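## Task

Use the red marking gauge to scribe a single line running at least 20 cm along the board's curved edge, keeping the spacing from the edge that the gauge is set to, with no other marks on the board. Then set the gauge down so it rests motionless on the bench, away from both the board and the bench dogs. Nothing may rely on the robot to stay in place at the end; release and withdraw the gripper.

## Robot and tools

Robot: a single arm with a two-finger parallel gripper, working on a bench that holds a board with a curved edge, bench dogs, and a marking gauge (red in the first task, blue in the second). The only camera is cam_wrist (504x504, fisheye, mounted on the wrist). A loose object may occasionally get a brief external nudge. Nothing may leave the table.

Frames. Reported positions use the scene frame: origin on the table top beneath the arm base, +z up, +y to the left when facing along +x. The base may be slightly tilted, and the printed hand position can be off, more so at long reach. end_effector_position (metres) is the point between the closed finger pads; end_effector_quat_wxyz is the gripper orientation. In the gripper's own axes the fingers point along +z and close along y. Closed fingertips extend about 33 mm past that point (about 9 mm when fully open), and closing pushes the tips roughly 24 mm further out, so leave room above surfaces.

The 9-number row, used by both motion tools, each value in [-1, 1]: dx, dy, dz, rx, ry, rz, position, force_limit, speed. The first six are an offset, not a pose: a displacement expressed in the gripper's own axes, measured from the gripper pose shown in the most recent result (before any result in the scene shows it, or for later calls within one reply, from where the robot is when the action begins). Scale: 1.0 equals 0.6 m for dx, dy, dz and 180 degrees for rx, ry, rz, which together form one rotation vector. All zeros is not a pause; it drives the arm back to that reference pose. position: +1 fully open (140 mm), about -0.8 pads touching, -1 closes until blocked. force_limit: about 14 N at -1, 60 N at 0, 107 N at +1. speed (finger gap rate): about 30 mm/s at -1, 140 at 0, 250 at +1.

Tools.
execute_actions {"actions": [...], "pictures": bool}. The list holds zero or one item. Empty list: just report state. {"rows": [[9 numbers], ...], "steps": n}: up to 15 rows, n at most 15 (default 15), each step 1/30 s; each row applies for one step and the last row repeats to fill the steps. Every row is an offset from the same reference pose, not from the preceding row. {"steps": n} alone (n up to 300) waits until n steps have passed since the previous result, thinking time included. A refused call sends nothing.
move {"target": [9 numbers], "speed": m/s from 0.002 to 0.5, default 0.25; rotation capped at twice that in rad/s}. Drives the gripper in a straight line toward the target offset over 0.5 to 10 s (cut off at 10 s). Finger values are sent at the start. It does not avoid obstacles; faster contact and targets placed deeper past a surface press harder. It returns a "move:" line: done (settled near target), or off_target, moving, held, fault; plus the limits that acted (paced = the sent pose was clipped; held = a clearance check blocked steps, after which the arm may suddenly move fast) and the distance left to the target.
wait {"seconds": 0 to 10}: lets the simulation run with no new command.
zoom_image {"camera": "cam_wrist", "region": [x0, y0, x1, y1]}: pixel box of the latest image, origin top-left, at most 504 by 504.
finished_scene {"scene": current scene number}: closes the current task irreversibly, grades it, and gives the next task. Replying with no tool call ends everything.

Control behaviour. Each step the commanded pose is clipped to within 70 mm and 16 degrees of the measured pose; position takes priority over orientation. After an action the arm continues only to the last clipped pose, so read the reported pose and send the remainder. The simulation keeps running while you think; fingers still in motion keep moving. A "Hand target" line shows where the controller is heading. "pose unreachable" and HELD mark steps changed or blocked by the clearance check (the base mount counts as part of the arm). The elbow cannot fully straighten. Joint limits (rad): waist ±2.744, shoulder ±1.784, upper arm roll ±2.901, elbow -3.042 to -0.152, forearm roll ±2.807, wrist pitch 0.544 to 4.517, wrist roll ±3.016.

Gripping. Send position -1, then confirm object_status = 2. Codes: 0 moving, 1 blocked while opening, 2 blocked while closing, 3 reached target or pads met (thin items may still be held). Stopped fingers stay put until position changes by at least 0.01 or the object yields. To squeeze harder, raise force_limit and switch position between -1 and -0.98. position_measured is in counts: 3 fully open, 230 pads together.

Loads and faults. Load limits (N m): waist 35, shoulder 35, upper arm roll 32, elbow 30, forearm roll 12, wrist pitch 12, wrist roll 12; held weight counts. Reaching one freezes the arm for 10 s and drops the rest of the call. Torque readings include offsets, friction and noise. Holding loads heats motors; a MOTOR HOT warning precedes a braking OVER-TEMPERATURE FAULT. Avoid drops, slips, slams, hard impacts and forceful pushing; scribe with light, steady contact and finish with the gauge released and the gripper moved away.

Each tool is called after ">>>" by a JSON object that holds its "name" and its "arguments".

## Session

>>> {"name": "execute_actions", "arguments": {"actions": []}}

Scene clock: 0.00 s of 4800.00 s.
end_effector_position=(+0.0792, +0.2265, +0.3925) position_measured=3 object_status=3 end_effector_quat_wxyz=(+0.066, +0.703, -0.657, -0.262)
Joint positions: [ 0.557 -0.94  -0.024 -2.646  0.462  1.448  0.523]
Joint velocities: [-0.001 -0.001  0.    -0.001 -0.001  0.     0.001]
Joint torques (N m, as the joint torque sensors report them, + toward a larger angle): no reading
External joint torques (N m, as the arm's controller estimates them; a push from outside toward a larger angle lowers the number): no reading
Hand target: +0.079, +0.227, +0.392; +0.066, +0.703, -0.657, -0.262

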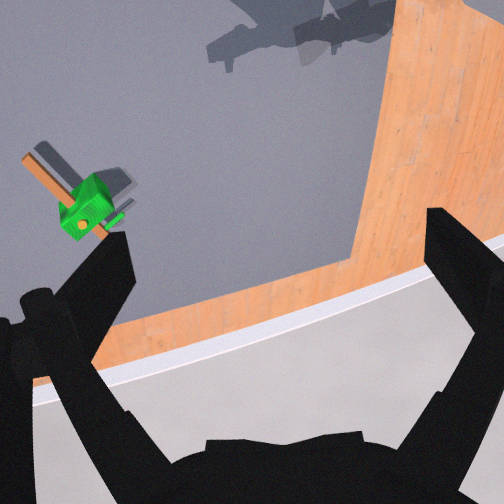

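>>> {"name": "move", "arguments": {"target": [0.288, -0.313, -0.562, 0.0468, 0.1858, -0.4658, 1, 0, 0], "speed": 0.3}}

Scene clock: 19.10 s of 4800.00 s.
end_effector_position=(+0.4032, +0.0082, +0.5495) position_measured=3 object_status=3 end_effector_quat_wxyz=(+0.001, +1.000, -0.004, +0.005)
Joint positions: [ 1.568 -0.933 -0.777 -1.76  -0.696  1.104 -0.836]
Joint velocities: [ 0.001 -0.002 -0.001  0.001 -0.004 -0.009 -0.023]
Joint torques (N m, as the joint torque sensors report them, + toward a larger angle): [ 0.51 13.53 18.02 14.96  0.1   2.22 -0.26]
External joint torques (N m, as the arm's controller estimates them; a push from outside toward a larger angle lowers the number): [ 0.53 -0.73  0.33  0.72 -0.59 -0.32 -0.26]
Hand target: +0.403, +0.006, +0.550; +0.002, +1.000, +0.002, +0.004
Off the commanded pose: 0.009 m, 1 deg.
After step 90, 12.53 s passed at rest.
move: off_target

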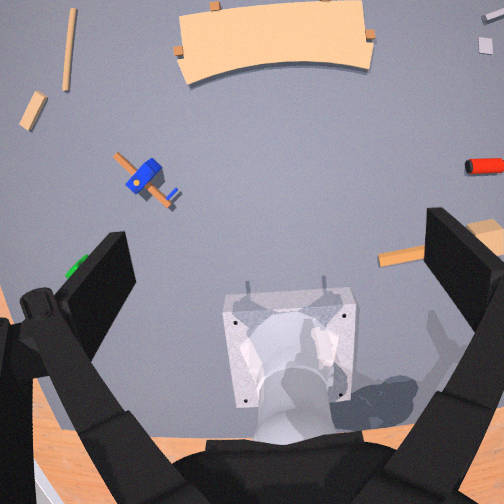

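>>> {"name": "move", "arguments": {"target": [0.1, 0, 0, 0, 0.14, 0, 1, 0, 0], "speed": 0.3}}

Scene clock: 25.93 s of 4800.00 s.
end_effector_position=(+0.4616, +0.0093, +0.5490) position_measured=3 object_status=3 end_effector_quat_wxyz=(-0.000, +0.976, +0.004, +0.219)
Joint positions: [ 1.476 -1.176 -0.645 -2.106 -1.015  1.405 -0.779]
Joint velocities: [-0.002  0.     0.001 -0.001 -0.004  0.013  0.013]
Joint torques (N m, as the joint torque sensors report them, + toward a larger angle): [-1.58 14.26 18.91 12.42 -0.75  3.68  0.03]
External joint torques (N m, as the arm's controller estimates them; a push from outside toward a larger angle lowers the number): [-1.81 -1.14  1.13 -2.21 -0.63  0.68  0.02]
Hand target: +0.462, +0.010, +0.550; -0.002, +0.975, +0.000, +0.221
Off the commanded pose: 0.002 m, 1 deg.
After step 90, 2.40 s passed at rest.
move: done

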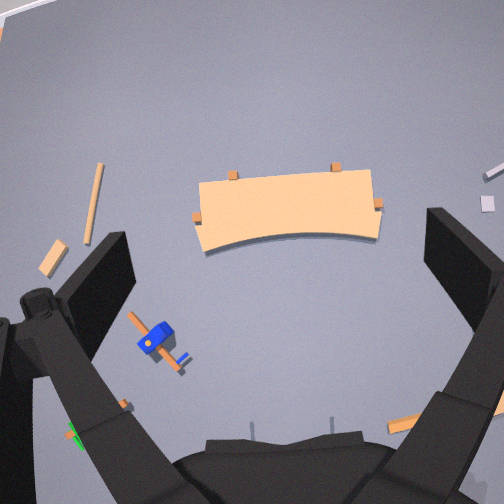

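>>> {"name": "move", "arguments": {"target": [-0.1, 0.45, 0, 0, 0, 0, 1, 0, 0], "speed": 0.3}}

Scene clock: 30.37 s of 4800.00 s.
end_effector_position=(+0.4135, -0.2612, +0.5255) position_measured=3 object_status=3 end_effector_quat_wxyz=(-0.001, +0.976, -0.000, +0.218)
Joint positions: [ 1.218 -1.538 -0.644 -2.027 -1.19   1.203 -1.27 ]
Joint velocities: [ 0.001  0.     0.    -0.002  0.     0.    -0.03 ]
Joint torques (N m, as the joint torque sensors report them, + toward a larger angle): [-0.61 26.67 20.82  7.   -0.21  3.04 -0.27]
External joint torques (N m, as the arm's controller estimates them; a push from outside toward a larger angle lowers the number): [-0.77 -0.82  0.99  1.36 -0.44 -0.22 -0.29]
Hand target: +0.413, -0.263, +0.526; +0.001, +0.976, +0.005, +0.218
Off the commanded pose: 0.004 m, 1 deg.
move: off_target

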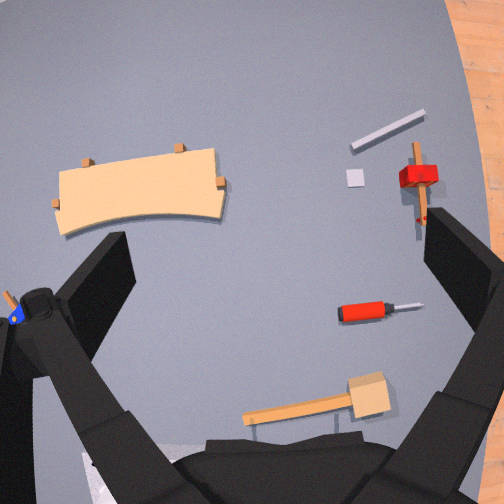

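>>> {"name": "zoom_image", "arguments": {"camera": "cam_wrist", "region": [360, 120, 480, 240]}}

Region (360, 120, 480, 240) of cam_wrist's 504x504 image, scaled by 4.200, with more detail than that image has.

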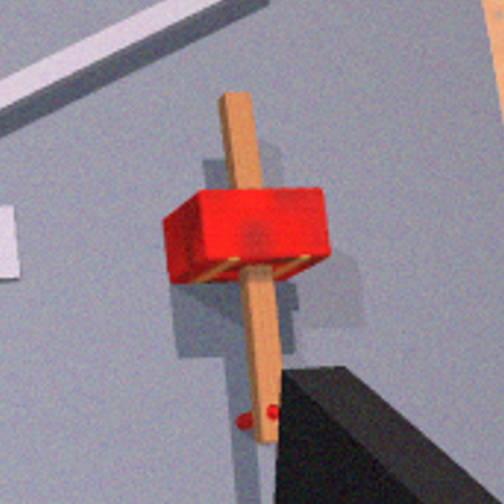

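>>> {"name": "move", "arguments": {"target": [-0.027, 0.398, 0.401, 0, 0, 0, 1, 0, 0], "speed": 0.3}}

Scene clock: 61.80 s of 4800.00 s.
end_effector_position=(+0.5000, -0.5002, +0.3009) position_measured=3 object_status=3 end_effector_quat_wxyz=(+0.001, +0.976, -0.005, +0.217)
Joint positions: [ 1.219 -1.773 -1.077 -1.743 -1.625  1.485 -1.756]
Joint velocities: [-0.001 -0.001 -0.001  0.001 -0.001  0.003 -0.032]
Joint torques (N m, as the joint torque sensors report them, + toward a larger angle): [ 0.5  36.55 28.31 -3.79  0.58  3.97 -0.38]
External joint torques (N m, as the arm's controller estimates them; a push from outside toward a larger angle lowers the number): [ 0.31 -0.73 -0.02  1.68 -0.4   0.71 -0.4 ]
Hand target: +0.501, -0.501, +0.301; +0.003, +0.976, +0.000, +0.218
Off the commanded pose: 0.001 m, 1 deg.
joint sent to its limit — the command would take joint 2 (shoulder) past its lower limit, so that joint was sent only as far as its limit.
After step 90, 26.37 s passed at rest.
move: done

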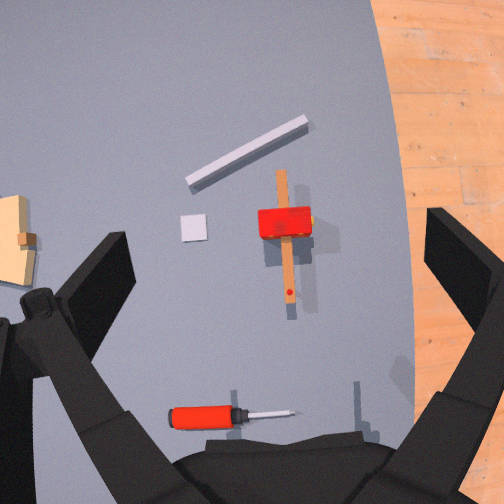

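>>> {"name": "move", "arguments": {"target": [-0.046, -0.833, -0.297, 0, 0, 0, 1, 0, 0], "speed": 0.4}}

>>> {"name": "move", "arguments": {"target": [-0.15, -0.8, -0.07, 0.068, -0.128, -0.306, 1, 0, 0], "speed": 0.4}}

Scene clock: 94.13 s of 4800.00 s.
end_effector_position=(+0.4006, +0.0012, +0.4516) position_measured=3 object_status=3 end_effector_quat_wxyz=(-0.003, +0.977, +0.001, +0.215)
Joint positions: [ 1.239 -1.376 -0.626 -2.494 -0.99   1.521 -0.736]
Joint velocities: [ 0.001 -0.002 -0.     0.001 -0.001  0.003  0.028]
Joint torques (N m, as the joint torque sensors report them, + toward a larger angle): [-1.46 14.57 16.8  16.41  0.66  3.58 -0.05]
External joint torques (N m, as the arm's controller estimates them; a push from outside toward a larger angle lowers the number): [-1.61  0.57  1.27  0.07  0.69  0.61 -0.06]
Hand target: +0.401, +0.002, +0.453; -0.005, +0.976, -0.006, +0.216
Off the commanded pose: 0.005 m, 1 deg.
After step 90, 26.90 s passed at rest.
move: off_target

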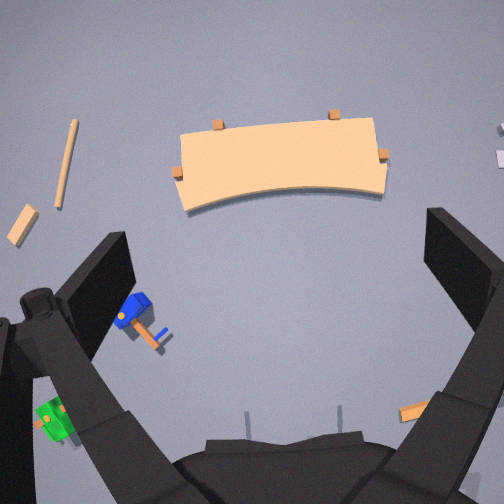

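Scene clock: 96.53 s of 4800.00 s.
end_effector_position=(+0.2996, +0.4804, +0.4530) position_measured=3 object_status=3 end_effector_quat_wxyz=(-0.000, +0.888, +0.459, +0.008)
Joint positions: [ 2.758 -0.485 -1.453 -1.608 -0.494  1.552 -1.171]
Joint velocities: [ 0.     0.015 -0.012  0.001  0.007 -0.004 -0.033]
Joint torques (N m, as the joint torque sensors report them, + toward a larger angle): [ 0.39 15.1  14.2  21.66  1.67  2.21 -0.36]
External joint torques (N m, as the arm's controller estimates them; a push from outside toward a larger angle lowers the number): [ 0.3   1.12 -0.29  0.9   0.84 -0.33 -0.36]
Hand target: +0.299, +0.480, +0.454; +0.001, +0.885, +0.465, +0.007
Off the commanded pose: 0.001 m, 2 deg.
joint sent to its limit — the command would take joint 1 (waist) past its upper limit, so that joint was sent only as far as its limit.
move: done

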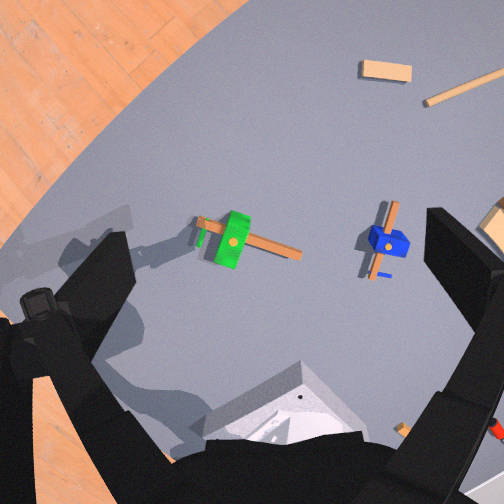

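>>> {"name": "move", "arguments": {"target": [-0.485, -0.778, 0, 0, 0, -0.333, 1, 0, 0], "speed": 0.4}}

Scene clock: 107.77 s of 4800.00 s.
end_effector_position=(-0.2533, +0.5075, +0.4505) position_measured=3 object_status=3 end_effector_quat_wxyz=(-0.002, +0.545, +0.839, +0.009)
Joint positions: [ 2.747  0.03  -0.771 -1.634  0.012  1.663 -1.539]
Joint velocities: [-0.002  0.002  0.001  0.002  0.003 -0.004 -0.031]
Joint torques (N m, as the joint torque sensors report them, + toward a larger angle): [ -1.57 -23.52  -1.44  25.08   1.48   2.29  -0.3 ]
External joint torques (N m, as the arm's controller estimates them; a push from outside toward a larger angle lowers the number): [-1.43  1.11 -0.65  0.99  0.64 -0.26 -0.3 ]
Hand target: -0.253, +0.507, +0.451; -0.001, +0.540, +0.842, +0.008
Off the commanded pose: 0.008 m, 1 deg.
After step 90, 5.80 s passed at rest.
move: off_target

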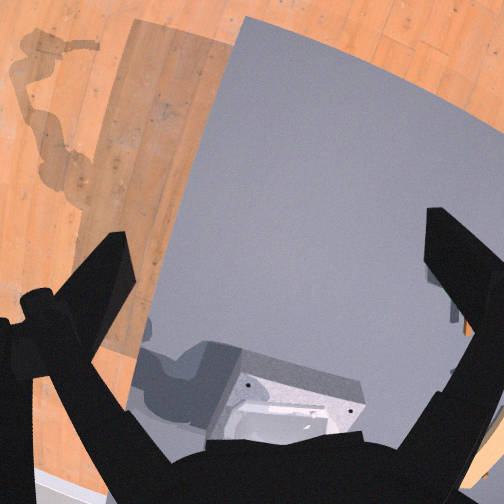

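>>> {"name": "move", "arguments": {"target": [0.13, 0, 0.3, 0, 0, 0, 1, 0, 0], "speed": 0.4}}

Scene clock: 111.60 s of 4800.00 s.
end_effector_position=(-0.2819, +0.5770, +0.2697) position_measured=3 object_status=3 end_effector_quat_wxyz=(+0.003, +0.549, +0.836, +0.010)
Joint positions: [ 2.608  0.389 -0.719 -1.712  0.261  1.999 -1.687]
Joint velocities: [-0.005 -0.     0.01  -0.    -0.001  0.008 -0.028]
Joint torques (N m, as the joint torque sensors report them, + toward a larger angle): [ -1.63 -36.49  -6.49  24.22   1.48   3.15  -0.44]
External joint torques (N m, as the arm's controller estimates them; a push from outside toward a larger angle lowers the number): [-1.48  0.67  1.41  0.74  0.7   0.61 -0.44]
Hand target: -0.284, +0.579, +0.271; -0.001, +0.544, +0.839, +0.011
Off the commanded pose: 0.005 m, 1 deg.
move: off_target

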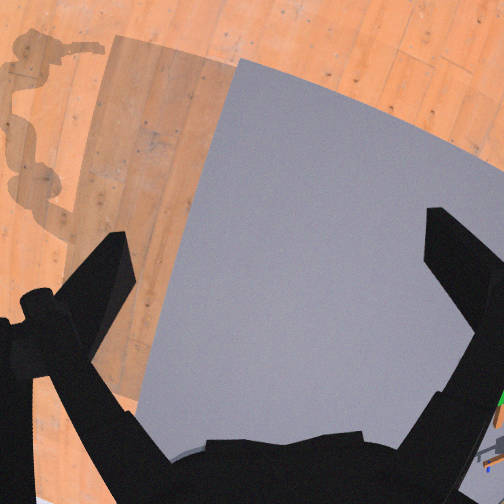

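>>> {"name": "move", "arguments": {"target": [-0.25, 0.686, 0, 0, 0, 0.222, 1, 0, 0], "speed": 0.4}}

>>> {"name": "move", "arguments": {"target": [-0.25, 0.686, 0, 0, 0, 0.222, 1, 0, 0], "speed": 0.4}}

>>> {"name": "move", "arguments": {"target": [-0.25, 0.686, 0, 0, 0, 0.222, 1, 0, 0], "speed": 0.4}}

Scene clock: 121.93 s of 4800.00 s.
end_effector_position=(+0.1590, +0.6052, +0.2735) position_measured=3 object_status=3 end_effector_quat_wxyz=(+0.005, +0.804, +0.595, +0.013)
Joint positions: [ 2.133  0.403 -0.973 -1.785  0.339  2.007 -1.744]
Joint velocities: [-0.014  0.     0.01   0.002 -0.001 -0.007 -0.016]
Joint torques (N m, as the joint torque sensors report them, + toward a larger angle): [ -1.55 -30.58  -9.03  24.11   1.11   2.23  -0.34]
External joint torques (N m, as the arm's controller estimates them; a push from outside toward a larger angle lowers the number): [-1.58  0.75  1.23  1.07  0.34 -0.35 -0.34]
Hand target: +0.158, +0.605, +0.274; +0.005, +0.801, +0.598, +0.012
Off the commanded pose: 0.005 m, 1 deg.
After step 90, 5.53 s passed at rest.
move: off_target

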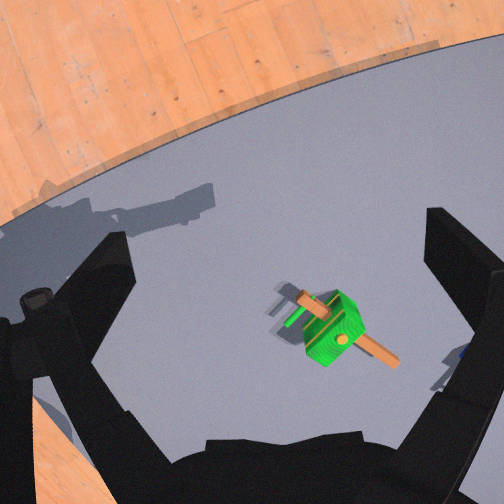

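Scene clock: 123.77 s of 4800.00 s.
end_effector_position=(+0.5125, +0.3403, +0.2765) position_measured=3 object_status=3 end_effector_quat_wxyz=(+0.007, +0.960, +0.280, +0.014)
Joint positions: [ 1.568  0.429 -1.151 -1.835  0.404  2.007 -1.809]
Joint velocities: [-0.009  0.001  0.008  0.001 -0.001 -0.008 -0.013]
Joint torques (N m, as the joint torque sensors report them, + toward a larger angle): [ -0.98 -27.01 -10.93  23.85   0.61   2.24  -0.19]
External joint torques (N m, as the arm's controller estimates them; a push from outside toward a larger angle lowers the number): [-1.36 -0.21  0.89  1.32 -0.19 -0.33 -0.2 ]
Hand target: +0.512, +0.341, +0.277; +0.007, +0.959, +0.284, +0.013
Off the commanded pose: 0.006 m, 1 deg.
move: off_target

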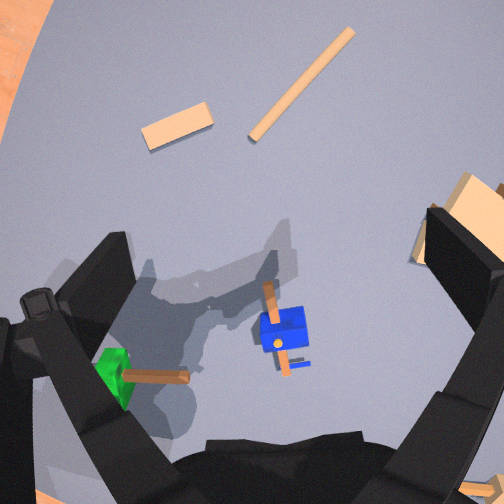

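Scene clock: 125.60 s of 4800.00 s.
end_effector_position=(+0.6091, -0.0906, +0.2766) position_measured=3 object_status=3 end_effector_quat_wxyz=(+0.009, +0.997, -0.069, +0.012)
Joint positions: [ 0.892  0.469 -1.23  -1.839  0.464  1.994 -1.876]
Joint velocities: [-0.007  0.     0.005  0.001  0.001 -0.008 -0.01 ]
Joint torques (N m, as the joint torque sensors report them, + toward a larger angle): [ -0.95 -26.19 -12.47  23.52   0.43   2.2   -0.32]
External joint torques (N m, as the arm's controller estimates them; a push from outside toward a larger angle lowers the number): [-1.3  -0.36  0.98  1.38 -0.38 -0.38 -0.32]
Hand target: +0.609, -0.090, +0.277; +0.009, +0.998, -0.065, +0.011
Off the commanded pose: 0.007 m, 1 deg.
move: off_target

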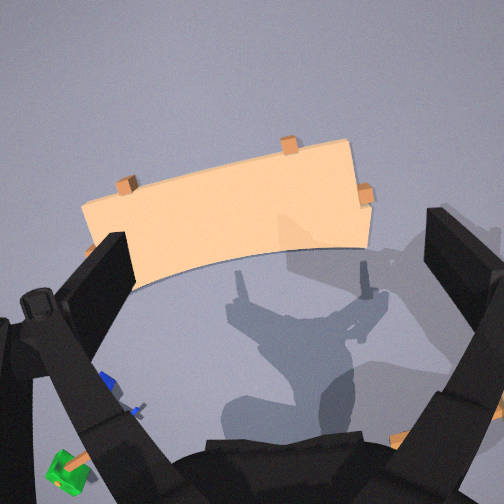

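>>> {"name": "move", "arguments": {"target": [-0.35, 0.62, 0.08, 0, 0, -0.79, 1, 0, 0], "speed": 0.4}}

Scene clock: 190.23 s of 4800.00 s.
end_effector_position=(+0.3433, -0.4314, +0.2195) position_measured=3 object_status=3 end_effector_quat_wxyz=(+0.254, +0.557, +0.761, -0.215)
Joint positions: [ 0.404 -0.508 -1.263 -2.595 -1.657  2.418 -3.002]
Joint velocities: [-0.244  0.23   0.12  -0.039 -0.052  0.328  0.001]
Joint torques (N m, as the joint torque sensors report them, + toward a larger angle): [-0.49  1.05 13.62 15.78 -0.05  2.26 -0.32]
External joint torques (N m, as the arm's controller estimates them; a push from outside toward a larger angle lowers the number): [-1.18  0.79  2.17 -1.6  -0.62  0.64 -0.3 ]
Hand target: +0.351, -0.425, +0.220; +0.262, +0.546, +0.769, -0.203
Off the commanded pose: 0.012 m, 45 deg; orientation clipped at the last step of the last action.
joint sent to its limit — the command would take joint 7 (wrist roll) past its lower limit, so that joint was sent only as far as its limit.
After step 90, 53.37 s passed at rest.
move: moving (no rest 5 s after the path's end); limits=paced

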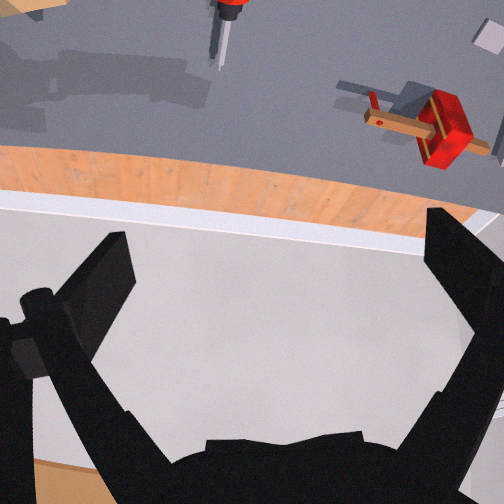

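>>> {"name": "zoom_image", "arguments": {"camera": "cam_wrist", "region": [330, 50, 504, 190]}}

>>> {"name": "execute_actions", "arguments": {"actions": [], "pictures": false}}

Region (330, 50, 504, 190) of cam_wrist's 504x504 image, scaled by 2.897, with more detail than that image has; it fills the top 406 rows of this view, and the rest is white.

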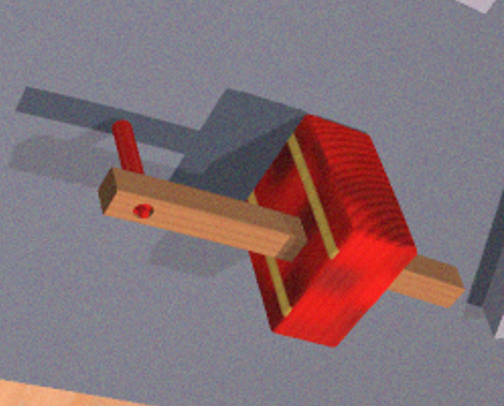

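Scene clock: 193.10 s of 4800.00 s.
end_effector_position=(+0.3510, -0.4262, +0.2203) position_measured=3 object_status=3 end_effector_quat_wxyz=(+0.263, +0.549, +0.767, -0.203)
Joint positions: [ 0.384 -0.491 -1.254 -2.599 -1.663  2.473 -3.002]
Joint velocities: [-0.    -0.001  0.002  0.001 -0.     0.     0.001]
Joint torques (N m, as the joint torque sensors report them, + toward a larger angle): [-1.47  1.09 12.3  15.62  0.01  2.21 -0.35]
External joint torques (N m, as the arm's controller estimates them; a push from outside toward a larger angle lowers the number): [-1.61  0.75  1.19 -1.84 -0.64  0.54 -0.33]
Hand target: +0.351, -0.425, +0.220; +0.262, +0.546, +0.769, -0.203
Off the commanded pose: 0.010 m, 45 deg; orientation clipped at the last step of the last action.
Steps of this call (steps 1 to 86: nothing new was sent). Readings (end_effector_position | what the end effector reports):
1: (+0.3433, -0.4314, +0.2194) | position_measured=3 object_status=3
2: (+0.3437, -0.4311, +0.2194) | position_measured=3 object_status=3
4: (+0.3452, -0.4301, +0.2195) | position_measured=3 object_status=3
8: (+0.3482, -0.4282, +0.2200) | position_measured=3 object_status=3
86: the state above

>>> {"name": "move", "arguments": {"target": [-0.178, 0.22, -0.033, 0.198, 0.153, 0.578, 1, 0, 0], "speed": 0.4}}

Scene clock: 234.23 s of 4800.00 s.
end_effector_position=(+0.5020, -0.4579, +0.3056) position_measured=3 object_status=3 end_effector_quat_wxyz=(+0.013, +1.000, +0.001, +0.002)
Joint positions: [ 1.681 -0.525 -2.258 -1.497 -0.44   1.846 -2.058]
Joint velocities: [ 0.002  0.001 -0.002  0.001  0.002 -0.002  0.026]
Joint torques (N m, as the joint torque sensors report them, + toward a larger angle): [ 0.42 37.08 11.98 23.25  1.49  2.17  0.14]
External joint torques (N m, as the arm's controller estimates them; a push from outside toward a larger angle lowers the number): [ 0.13 -0.45 -0.56  0.78  0.66 -0.39  0.14]
Hand target: +0.502, -0.458, +0.307; +0.013, +1.000, -0.006, +0.002
Off the commanded pose: 0.009 m, 2 deg.
After step 90, 34.67 s passed at rest.
move: off_target

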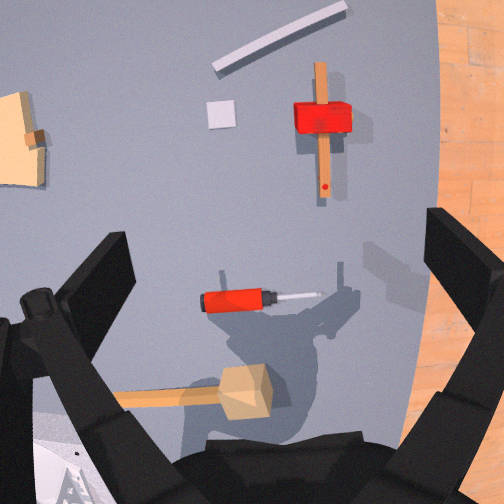

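>>> {"name": "move", "arguments": {"target": [0.017, 0.12, 0.243, 0, 0, 0.511, 0.0, 0, 0], "speed": 0.3}}

Scene clock: 262.73 s of 4800.00 s.
end_effector_position=(+0.5111, -0.5312, +0.1616) position_measured=129 object_status=3 end_effector_quat_wxyz=(+0.009, +0.702, -0.712, +0.010)
Joint positions: [ 2.128 -0.705 -2.911 -1.377 -0.197  2.083 -0.68 ]
Joint velocities: [-0.001 -0.     0.    -0.001 -0.     0.002  0.031]
Joint torques (N m, as the joint torque sensors report them, + toward a larger angle): [ 0.91 50.84  4.61 24.12  1.34  3.18  0.21]
External joint torques (N m, as the arm's controller estimates them; a push from outside toward a larger angle lowers the number): [ 0.54 -0.26 -0.66  0.62  0.63  0.62  0.21]
Hand target: +0.513, -0.533, +0.164; +0.008, +0.696, -0.718, +0.013
Off the commanded pose: 0.003 m, 1 deg.
joint sent to its limit — the command would take joint 3 (upper arm roll) past its lower limit, so that joint was sent only as far as its limit.
After step 90, 21.87 s passed at rest.
move: done

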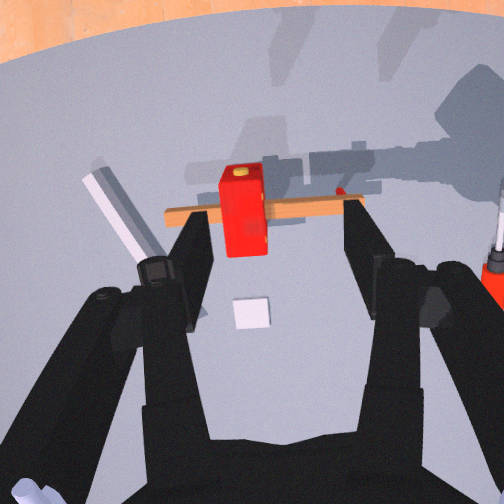

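>>> {"name": "move", "arguments": {"target": [-0.028, -0.027, 0.085, 0, 0, 0, 0.0, 0, 0], "speed": 0.15}}

Scene clock: 271.20 s of 4800.00 s.
end_effector_position=(+0.5266, -0.5130, +0.1090) position_measured=129 object_status=3 end_effector_quat_wxyz=(+0.007, +0.704, -0.710, +0.006)
Joint positions: [ 2.157 -0.773 -2.911 -1.401 -0.218  2.166 -0.643]
Joint velocities: [ 0.001 -0.    -0.001  0.001 -0.002  0.01   0.012]
Joint torques (N m, as the joint torque sensors report them, + toward a larger angle): [ 0.01 51.53  5.4  22.01 -0.02  3.1   0.15]
External joint torques (N m, as the arm's controller estimates them; a push from outside toward a larger angle lowers the number): [-0.21 -0.44 -0.21 -0.91 -0.69  0.56  0.15]
Hand target: +0.527, -0.515, +0.110; +0.008, +0.702, -0.712, +0.010
Off the commanded pose: 0.003 m, 1 deg.
joint sent to its limit — the command would take joint 3 (upper arm roll) past its lower limit, so that joint was sent only as far as its limit.
After step 90, 4.50 s passed at rest.
move: done

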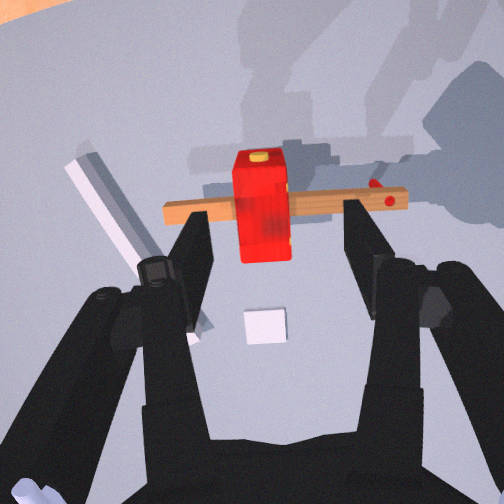

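>>> {"name": "move", "arguments": {"target": [0.025, -0.008, 0.035, 0, 0, 0, 0.0, 0, 0], "speed": 0.1}}

Scene clock: 280.70 s of 4800.00 s.
end_effector_position=(+0.5327, -0.5263, +0.0874) position_measured=129 object_status=3 end_effector_quat_wxyz=(+0.006, +0.702, -0.712, +0.007)
Joint positions: [ 2.157 -0.853 -2.911 -1.317 -0.23   2.163 -0.645]
Joint velocities: [-0.001 -0.001  0.001  0.015 -0.004 -0.003 -0.007]
Joint torques (N m, as the joint torque sensors report them, + toward a larger angle): [-0.87 51.66  6.12 23.24  0.08  2.21 -0.3 ]
External joint torques (N m, as the arm's controller estimates them; a push from outside toward a larger angle lowers the number): [-1.17 -1.41  0.22  0.66 -0.6  -0.3  -0.3 ]
Hand target: +0.531, -0.528, +0.088; +0.007, +0.704, -0.710, +0.006
Off the commanded pose: 0.003 m, 0 deg.
After step 90, 5.73 s passed at rest.
move: done

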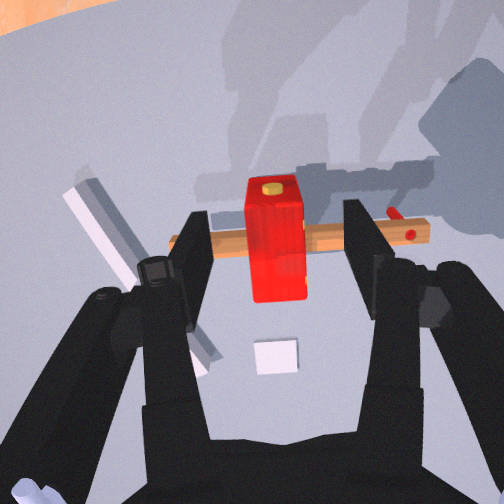

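>>> {"name": "move", "arguments": {"target": [0, 0, 0.06, 0, 0, 0, 0.0, 0, 0], "speed": 0.05}}

Scene clock: 288.07 s of 4800.00 s.
end_effector_position=(+0.5390, -0.5326, +0.0798) position_measured=129 object_status=3 end_effector_quat_wxyz=(+0.007, +0.704, -0.710, +0.019)
Joint positions: [ 2.157 -0.873 -2.91  -1.31  -0.244  2.199 -0.642]
Joint velocities: [ 0.    -0.003  0.     0.002 -0.004  0.011  0.007]
Joint torques (N m, as the joint torque sensors report them, + toward a larger angle): [-0.97 34.21  5.04 17.45 -0.02  4.97 -0.01]
External joint torques (N m, as the arm's controller estimates them; a push from outside toward a larger angle lowers the number): [ -1.24 -19.61  -1.    -5.36  -0.7    2.39  -0.01]
Hand target: +0.532, -0.525, +0.052; +0.006, +0.703, -0.712, +0.007
Off the commanded pose: 0.030 m, 1 deg.
joint sent to its limit — the command would take joint 3 (upper arm roll) past its lower limit, so that joint was sent only as far as its limit.
After step 90, 3.37 s passed at rest.
move: off_target

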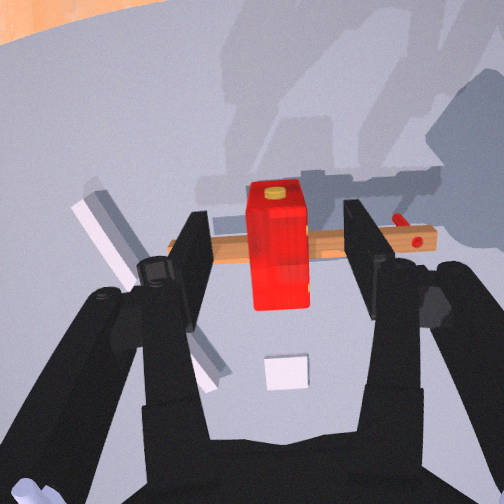

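>>> {"name": "move", "arguments": {"target": [0.015, 0.008, -0.015, 0, 0, 0, 0.0, 0, 0], "speed": 0.05}}

>>> {"name": "move", "arguments": {"target": [0, 0, 0.03, 0, 0, 0, 0.0, 0, 0], "speed": 0.03}}

Scene clock: 292.80 s of 4800.00 s.
end_effector_position=(+0.5338, -0.5417, +0.0874) position_measured=129 object_status=3 end_effector_quat_wxyz=(+0.008, +0.702, -0.712, +0.020)
Joint positions: [ 2.144 -0.87  -2.907 -1.295 -0.245  2.182 -0.649]
Joint velocities: [ 0.    -0.001  0.006 -0.001 -0.    -0.012 -0.009]
Joint torques (N m, as the joint torque sensors report them, + toward a larger angle): [-1.11 53.18  7.35 23.71  0.91  2.19 -0.27]
External joint torques (N m, as the arm's controller estimates them; a push from outside toward a larger angle lowers the number): [-1.43 -0.58  1.32  0.8   0.24 -0.42 -0.27]
Hand target: +0.534, -0.541, +0.089; +0.007, +0.704, -0.710, +0.019
Off the commanded pose: 0.002 m, 0 deg.
After step 90, 1.00 s passed at rest.
move: done

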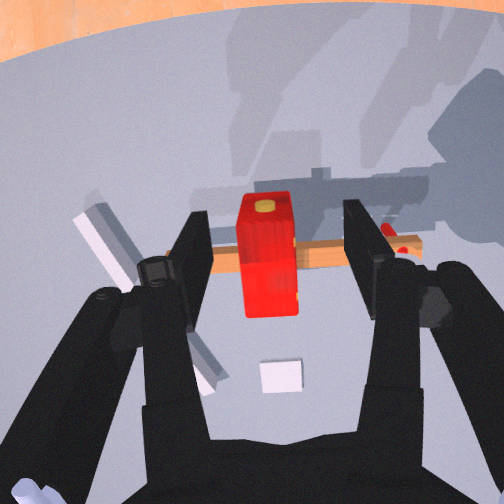

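Scene clock: 293.63 s of 4800.00 s.
end_effector_position=(+0.5360, -0.5434, +0.0800) position_measured=129 object_status=3 end_effector_quat_wxyz=(+0.007, +0.702, -0.712, +0.023)
Joint positions: [ 2.145 -0.885 -2.909 -1.289 -0.247  2.198 -0.649]
Joint velocities: [ 0.    -0.003 -0.001  0.002 -0.002  0.01   0.001]
Joint torques (N m, as the joint torque sensors report them, + toward a larger angle): [ 0.42 44.57  4.81 21.11 -0.03  3.76  0.03]
External joint torques (N m, as the arm's controller estimates them; a push from outside toward a larger angle lowers the number): [ 0.16 -9.32 -1.23 -1.66 -0.7   1.17  0.03]
Hand target: +0.534, -0.542, +0.070; +0.008, +0.702, -0.712, +0.020
Off the commanded pose: 0.011 m, 0 deg.
joint sent to its limit — the command would take joint 3 (upper arm roll) past its lower limit, so that joint was sent only as far as its limit.
move: off_target

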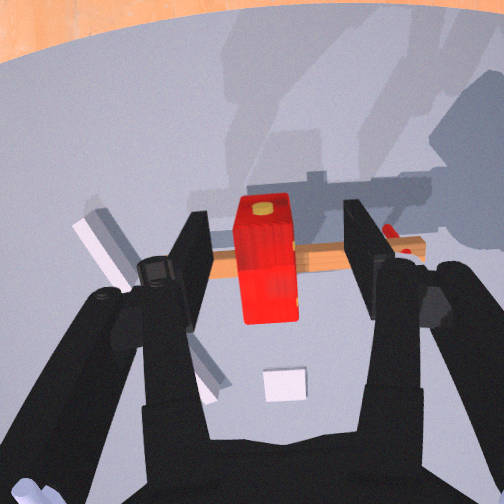

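>>> {"name": "move", "arguments": {"target": [0.02, -0.008, -0.012, 0, -0.01, 0, 0.0, 0, 0], "speed": 0.05}}

>>> {"name": "move", "arguments": {"target": [0, 0, 0.03, 0, 0, 0, 0.0, 0, 0], "speed": 0.03}}

Scene clock: 302.50 s of 4800.00 s.
end_effector_position=(+0.5414, -0.5556, +0.0877) position_measured=129 object_status=3 end_effector_quat_wxyz=(-0.002, +0.700, -0.714, +0.014)
Joint positions: [ 2.138 -0.949 -2.893 -1.152 -0.235  2.106 -0.676]
Joint velocities: [-0.001 -0.     0.002  0.003  0.    -0.013 -0.009]
Joint torques (N m, as the joint torque sensors report them, + toward a larger angle): [-1.19 53.15  7.59 23.61  1.03  2.27 -0.42]
External joint torques (N m, as the arm's controller estimates them; a push from outside toward a larger angle lowers the number): [-1.24 -2.6   1.37  0.21  0.32 -0.34 -0.42]
Hand target: +0.541, -0.555, +0.087; -0.003, +0.702, -0.712, +0.012
Off the commanded pose: 0.001 m, 0 deg.
After step 90, 4.87 s passed at rest.
move: done

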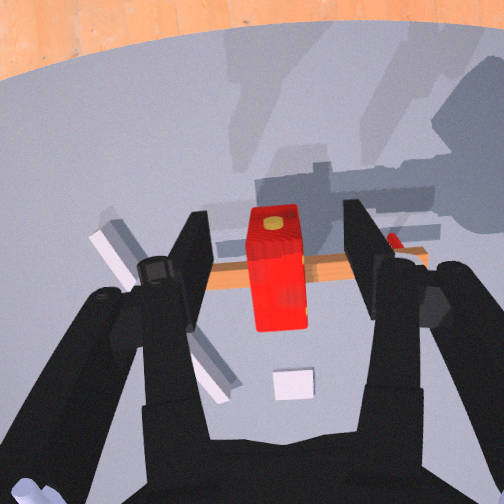

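Scene clock: 303.40 s of 4800.00 s.
end_effector_position=(+0.5405, -0.5534, +0.0687) position_measured=129 object_status=3 end_effector_quat_wxyz=(-0.004, +0.700, -0.714, +0.011)
Joint positions: [ 2.14  -0.976 -2.896 -1.151 -0.236  2.126 -0.676]
Joint velocities: [ 0.001  0.     0.001  0.006 -0.001  0.008  0.001]
Joint torques (N m, as the joint torque sensors report them, + toward a larger angle): [ 0.67 53.84  5.79 23.53  0.11  3.09 -0.02]
External joint torques (N m, as the arm's controller estimates them; a push from outside toward a larger angle lowers the number): [ 0.38 -1.79 -0.59  0.53 -0.6   0.52 -0.02]
Hand target: +0.542, -0.556, +0.070; -0.002, +0.700, -0.714, +0.014
Off the commanded pose: 0.003 m, 0 deg.
move: done

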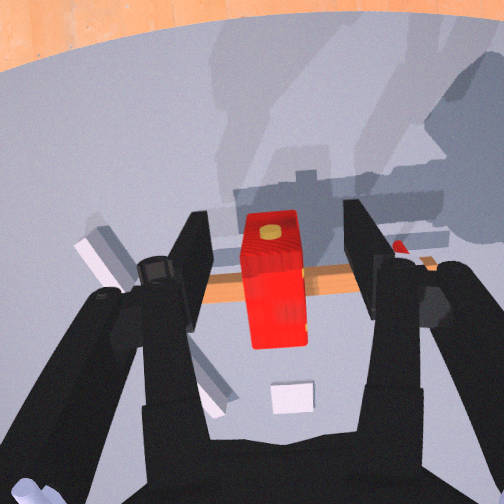

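Cleared the beam. Descend a bit more and close.

>>> {"name": "move", "arguments": {"target": [0.002, 0, 0.03, 0, 0, 0, 0.0, 0, 0], "speed": 0.03}}

>>> {"name": "move", "arguments": {"target": [0, 0, 0, 0, 0, 0, -1, 0.3, -0.3], "speed": 0.03}}

Scene clock: 312.87 s of 4800.00 s.
end_effector_position=(+0.5395, -0.5524, +0.0498) position_measured=129 object_status=3 end_effector_quat_wxyz=(-0.005, +0.700, -0.714, +0.008)
Joint positions: [ 2.141 -1.009 -2.899 -1.14  -0.238  2.142 -0.676]
Joint velocities: [ 0.    -0.001  0.001  0.006 -0.001  0.006 -0.001]
Joint torques (N m, as the joint torque sensors report them, + toward a larger angle): [ 0.31 54.1   6.03 23.7   0.    2.97 -0.09]
External joint torques (N m, as the arm's controller estimates them; a push from outside toward a larger angle lowers the number): [ 0.19 -1.77 -0.31  0.89 -0.7   0.42 -0.09]
Hand target: +0.541, -0.554, +0.051; -0.004, +0.700, -0.714, +0.011
Off the commanded pose: 0.003 m, 0 deg.
After step 90, 5.57 s passed at rest.
move: done

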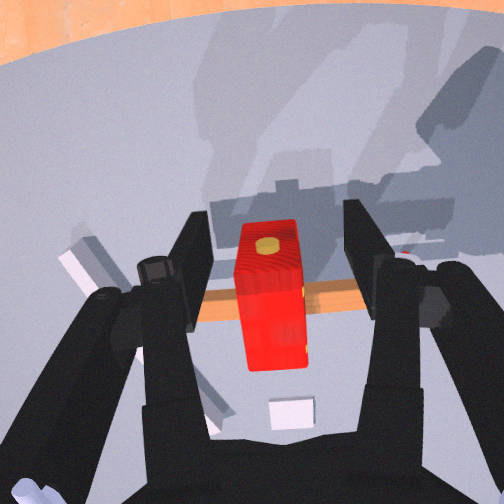

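Scene clock: 313.47 s of 4800.00 s.
end_effector_position=(+0.5396, -0.5525, +0.0500) position_measured=192 object_status=2 end_effector_quat_wxyz=(-0.005, +0.700, -0.714, +0.008)
Joint positions: [ 2.141 -1.009 -2.899 -1.14  -0.238  2.142 -0.676]
Joint velocities: [-0.    -0.002  0.001  0.001  0.    -0.001  0.001]
Joint torques (N m, as the joint torque sensors report them, + toward a larger angle): [-0.37 54.33  6.89 22.02  0.76  2.64 -0.08]
External joint torques (N m, as the arm's controller estimates them; a push from outside toward a larger angle lowers the number): [-0.63 -1.58  0.47 -0.85  0.05  0.08 -0.08]
Hand target: +0.540, -0.552, +0.050; -0.005, +0.700, -0.714, +0.008
Off the commanded pose: 0.000 m, 0 deg.
move: done

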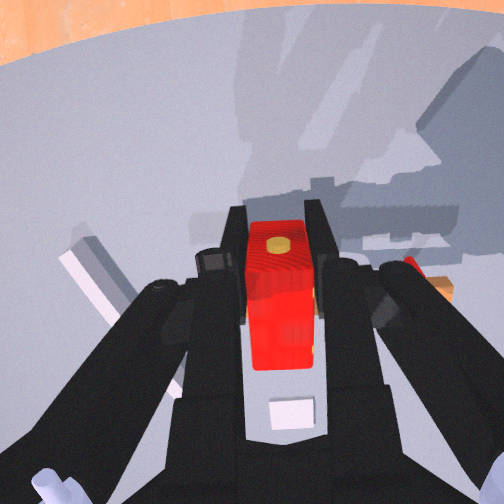

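>>> {"name": "move", "arguments": {"target": [0, 0, -0.15, 0, 0, 0, -1, 0.3, -0.3], "speed": 0.15}}

>>> {"name": "move", "arguments": {"target": [-0.47, 0.267, -0.03, 0, 0.444, 0, -1, 0.3, -0.3], "speed": 0.2}}

Scene clock: 345.03 s of 4800.00 s.
end_effector_position=(+0.5386, -0.5547, +0.1400) position_measured=192 object_status=2 end_effector_quat_wxyz=(-0.004, +0.698, -0.716, +0.010)
Joint positions: [ 2.131 -0.882 -2.88  -1.131 -0.221  2.011 -0.68 ]
Joint velocities: [-0.     0.001  0.004  0.001  0.001 -0.009  0.   ]
Joint torques (N m, as the joint torque sensors report them, + toward a larger angle): [-1.18 53.34  7.92 23.48  1.38  2.28 -0.33]
External joint torques (N m, as the arm's controller estimates them; a push from outside toward a larger angle lowers the number): [-1.7  -1.67  1.54 -0.24  0.62 -0.31 -0.33]
Hand target: +0.538, -0.554, +0.140; -0.005, +0.699, -0.715, +0.008
Off the commanded pose: 0.003 m, 0 deg.
After step 90, 27.37 s passed at rest.
move: done

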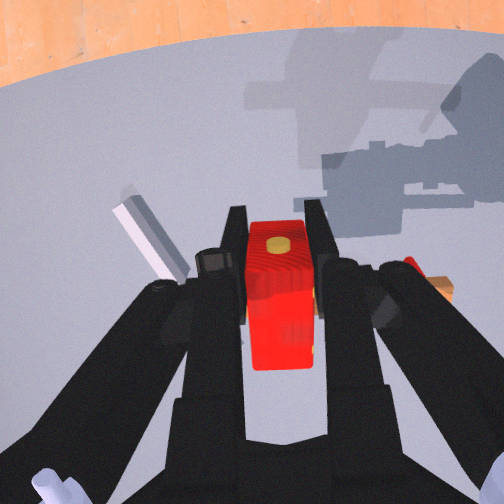

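Scene clock: 349.43 s of 4800.00 s.
end_effector_position=(+0.3834, -0.2641, +0.1528) position_measured=192 object_status=2 end_effector_quat_wxyz=(+0.445, +0.541, -0.555, +0.449)
Joint positions: [ 2.759 -0.457 -2.729 -2.501 -1.523  1.579  1.378]
Joint velocities: [ 0.001  0.     0.001  0.002  0.001 -0.008  0.027]
Joint torques (N m, as the joint torque sensors report them, + toward a larger angle): [-0.26 28.69  4.95 11.04  0.37 -2.67  0.14]
External joint torques (N m, as the arm's controller estimates them; a push from outside toward a larger angle lowers the number): [-0.52 -1.41  1.09  1.27  0.7  -0.81  0.11]
Hand target: +0.384, -0.264, +0.154; +0.443, +0.536, -0.558, +0.453
Off the commanded pose: 0.005 m, 2 deg.
joint sent to its limit — the command would take joint 1 (waist) past its upper limit, so that joint was sent only as far as its limit.
move: off_target

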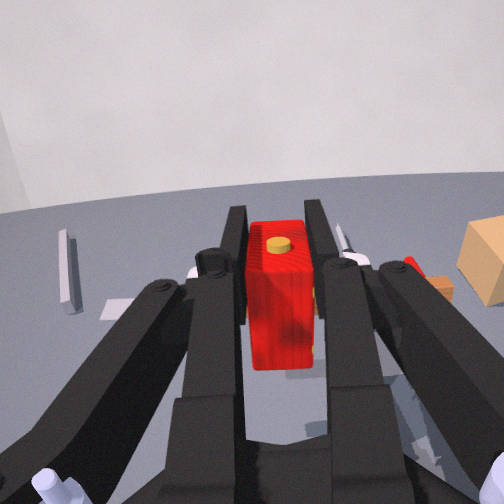

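>>> {"name": "move", "arguments": {"target": [-0.13, 0, 0.027, 0, 0.04, 0, -1, 0.3, -0.3], "speed": 0.08}}

Scene clock: 355.63 s of 4800.00 s.
end_effector_position=(+0.3822, -0.2644, +0.0710) position_measured=192 object_status=2 end_effector_quat_wxyz=(+0.480, +0.517, -0.523, +0.478)
Joint positions: [ 2.759 -0.869 -2.73  -2.296 -1.63   1.337  1.536]
Joint velocities: [ 0.001 -0.001  0.    -0.001 -0.001 -0.012  0.022]
Joint torques (N m, as the joint torque sensors report them, + toward a larger angle): [-0.5  33.77  6.28  6.87 -0.45 -2.98  0.16]
External joint torques (N m, as the arm's controller estimates them; a push from outside toward a larger angle lowers the number): [-0.82 -1.35 -0.63  1.53 -0.6  -0.74  0.14]
Hand target: +0.383, -0.266, +0.073; +0.479, +0.512, -0.524, +0.483
Off the commanded pose: 0.003 m, 1 deg.
joint sent to its limit — the command would take joint 1 (waist) past its upper limit, so that joint was sent only as far as its limit.
After step 90, 1.63 s passed at rest.
move: done

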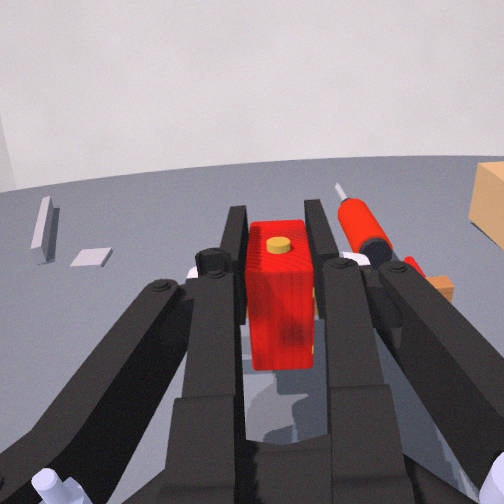

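>>> {"name": "move", "arguments": {"target": [-0.022, 0, 0.002, 0, 0, 0, -1, 0.3, -0.3], "speed": 0.02}}

Scene clock: 358.97 s of 4800.00 s.
end_effector_position=(+0.3810, -0.2636, +0.0574) position_measured=192 object_status=2 end_effector_quat_wxyz=(+0.481, +0.519, -0.522, +0.475)
Joint positions: [ 2.759 -0.91  -2.734 -2.273 -1.64   1.332  1.543]
Joint velocities: [ 0.001 -0.004 -0.     0.002 -0.001 -0.005  0.002]
Joint torques (N m, as the joint torque sensors report them, + toward a larger angle): [-0.56 33.35  6.43  6.57 -0.53 -2.62  0.16]
External joint torques (N m, as the arm's controller estimates them; a push from outside toward a larger angle lowers the number): [-0.93 -2.05 -0.75  1.64 -0.73 -0.4   0.14]
Hand target: +0.382, -0.265, +0.058; +0.481, +0.517, -0.523, +0.478
Off the commanded pose: 0.002 m, 0 deg.
joint sent to its limit — the command would take joint 1 (waist) past its upper limit, so that joint was sent only as far as its limit.
move: done

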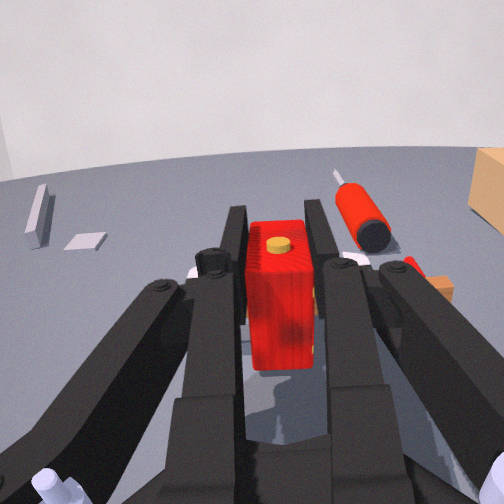

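>>> {"name": "move", "arguments": {"target": [-0.012, 0, 0.001, 0, 0, 0, -1, 0.3, -0.3], "speed": 0.015}}

Scene clock: 362.00 s of 4800.00 s.
end_effector_position=(+0.3814, -0.2646, +0.0567) position_measured=192 object_status=2 end_effector_quat_wxyz=(+0.486, +0.517, -0.518, +0.478)
Joint positions: [ 2.759 -0.927 -2.734 -2.261 -1.644  1.313  1.543]
Joint velocities: [-0.001 -0.009 -0.001  0.002 -0.006 -0.009 -0.002]
Joint torques (N m, as the joint torque sensors report them, + toward a larger angle): [-2.02 31.1   7.87  5.61 -0.65 -0.41  0.24]
External joint torques (N m, as the arm's controller estimates them; a push from outside toward a larger angle lowers the number): [-2.19 -4.52  0.75  0.74 -0.87  1.88  0.22]
Hand target: +0.381, -0.264, +0.050; +0.482, +0.519, -0.522, +0.475
Off the commanded pose: 0.007 m, 1 deg.
move: off_target

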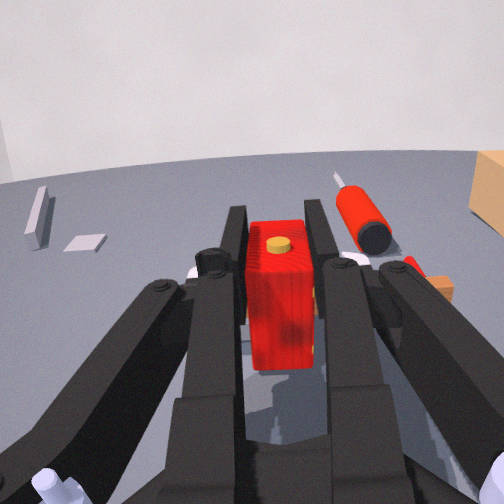

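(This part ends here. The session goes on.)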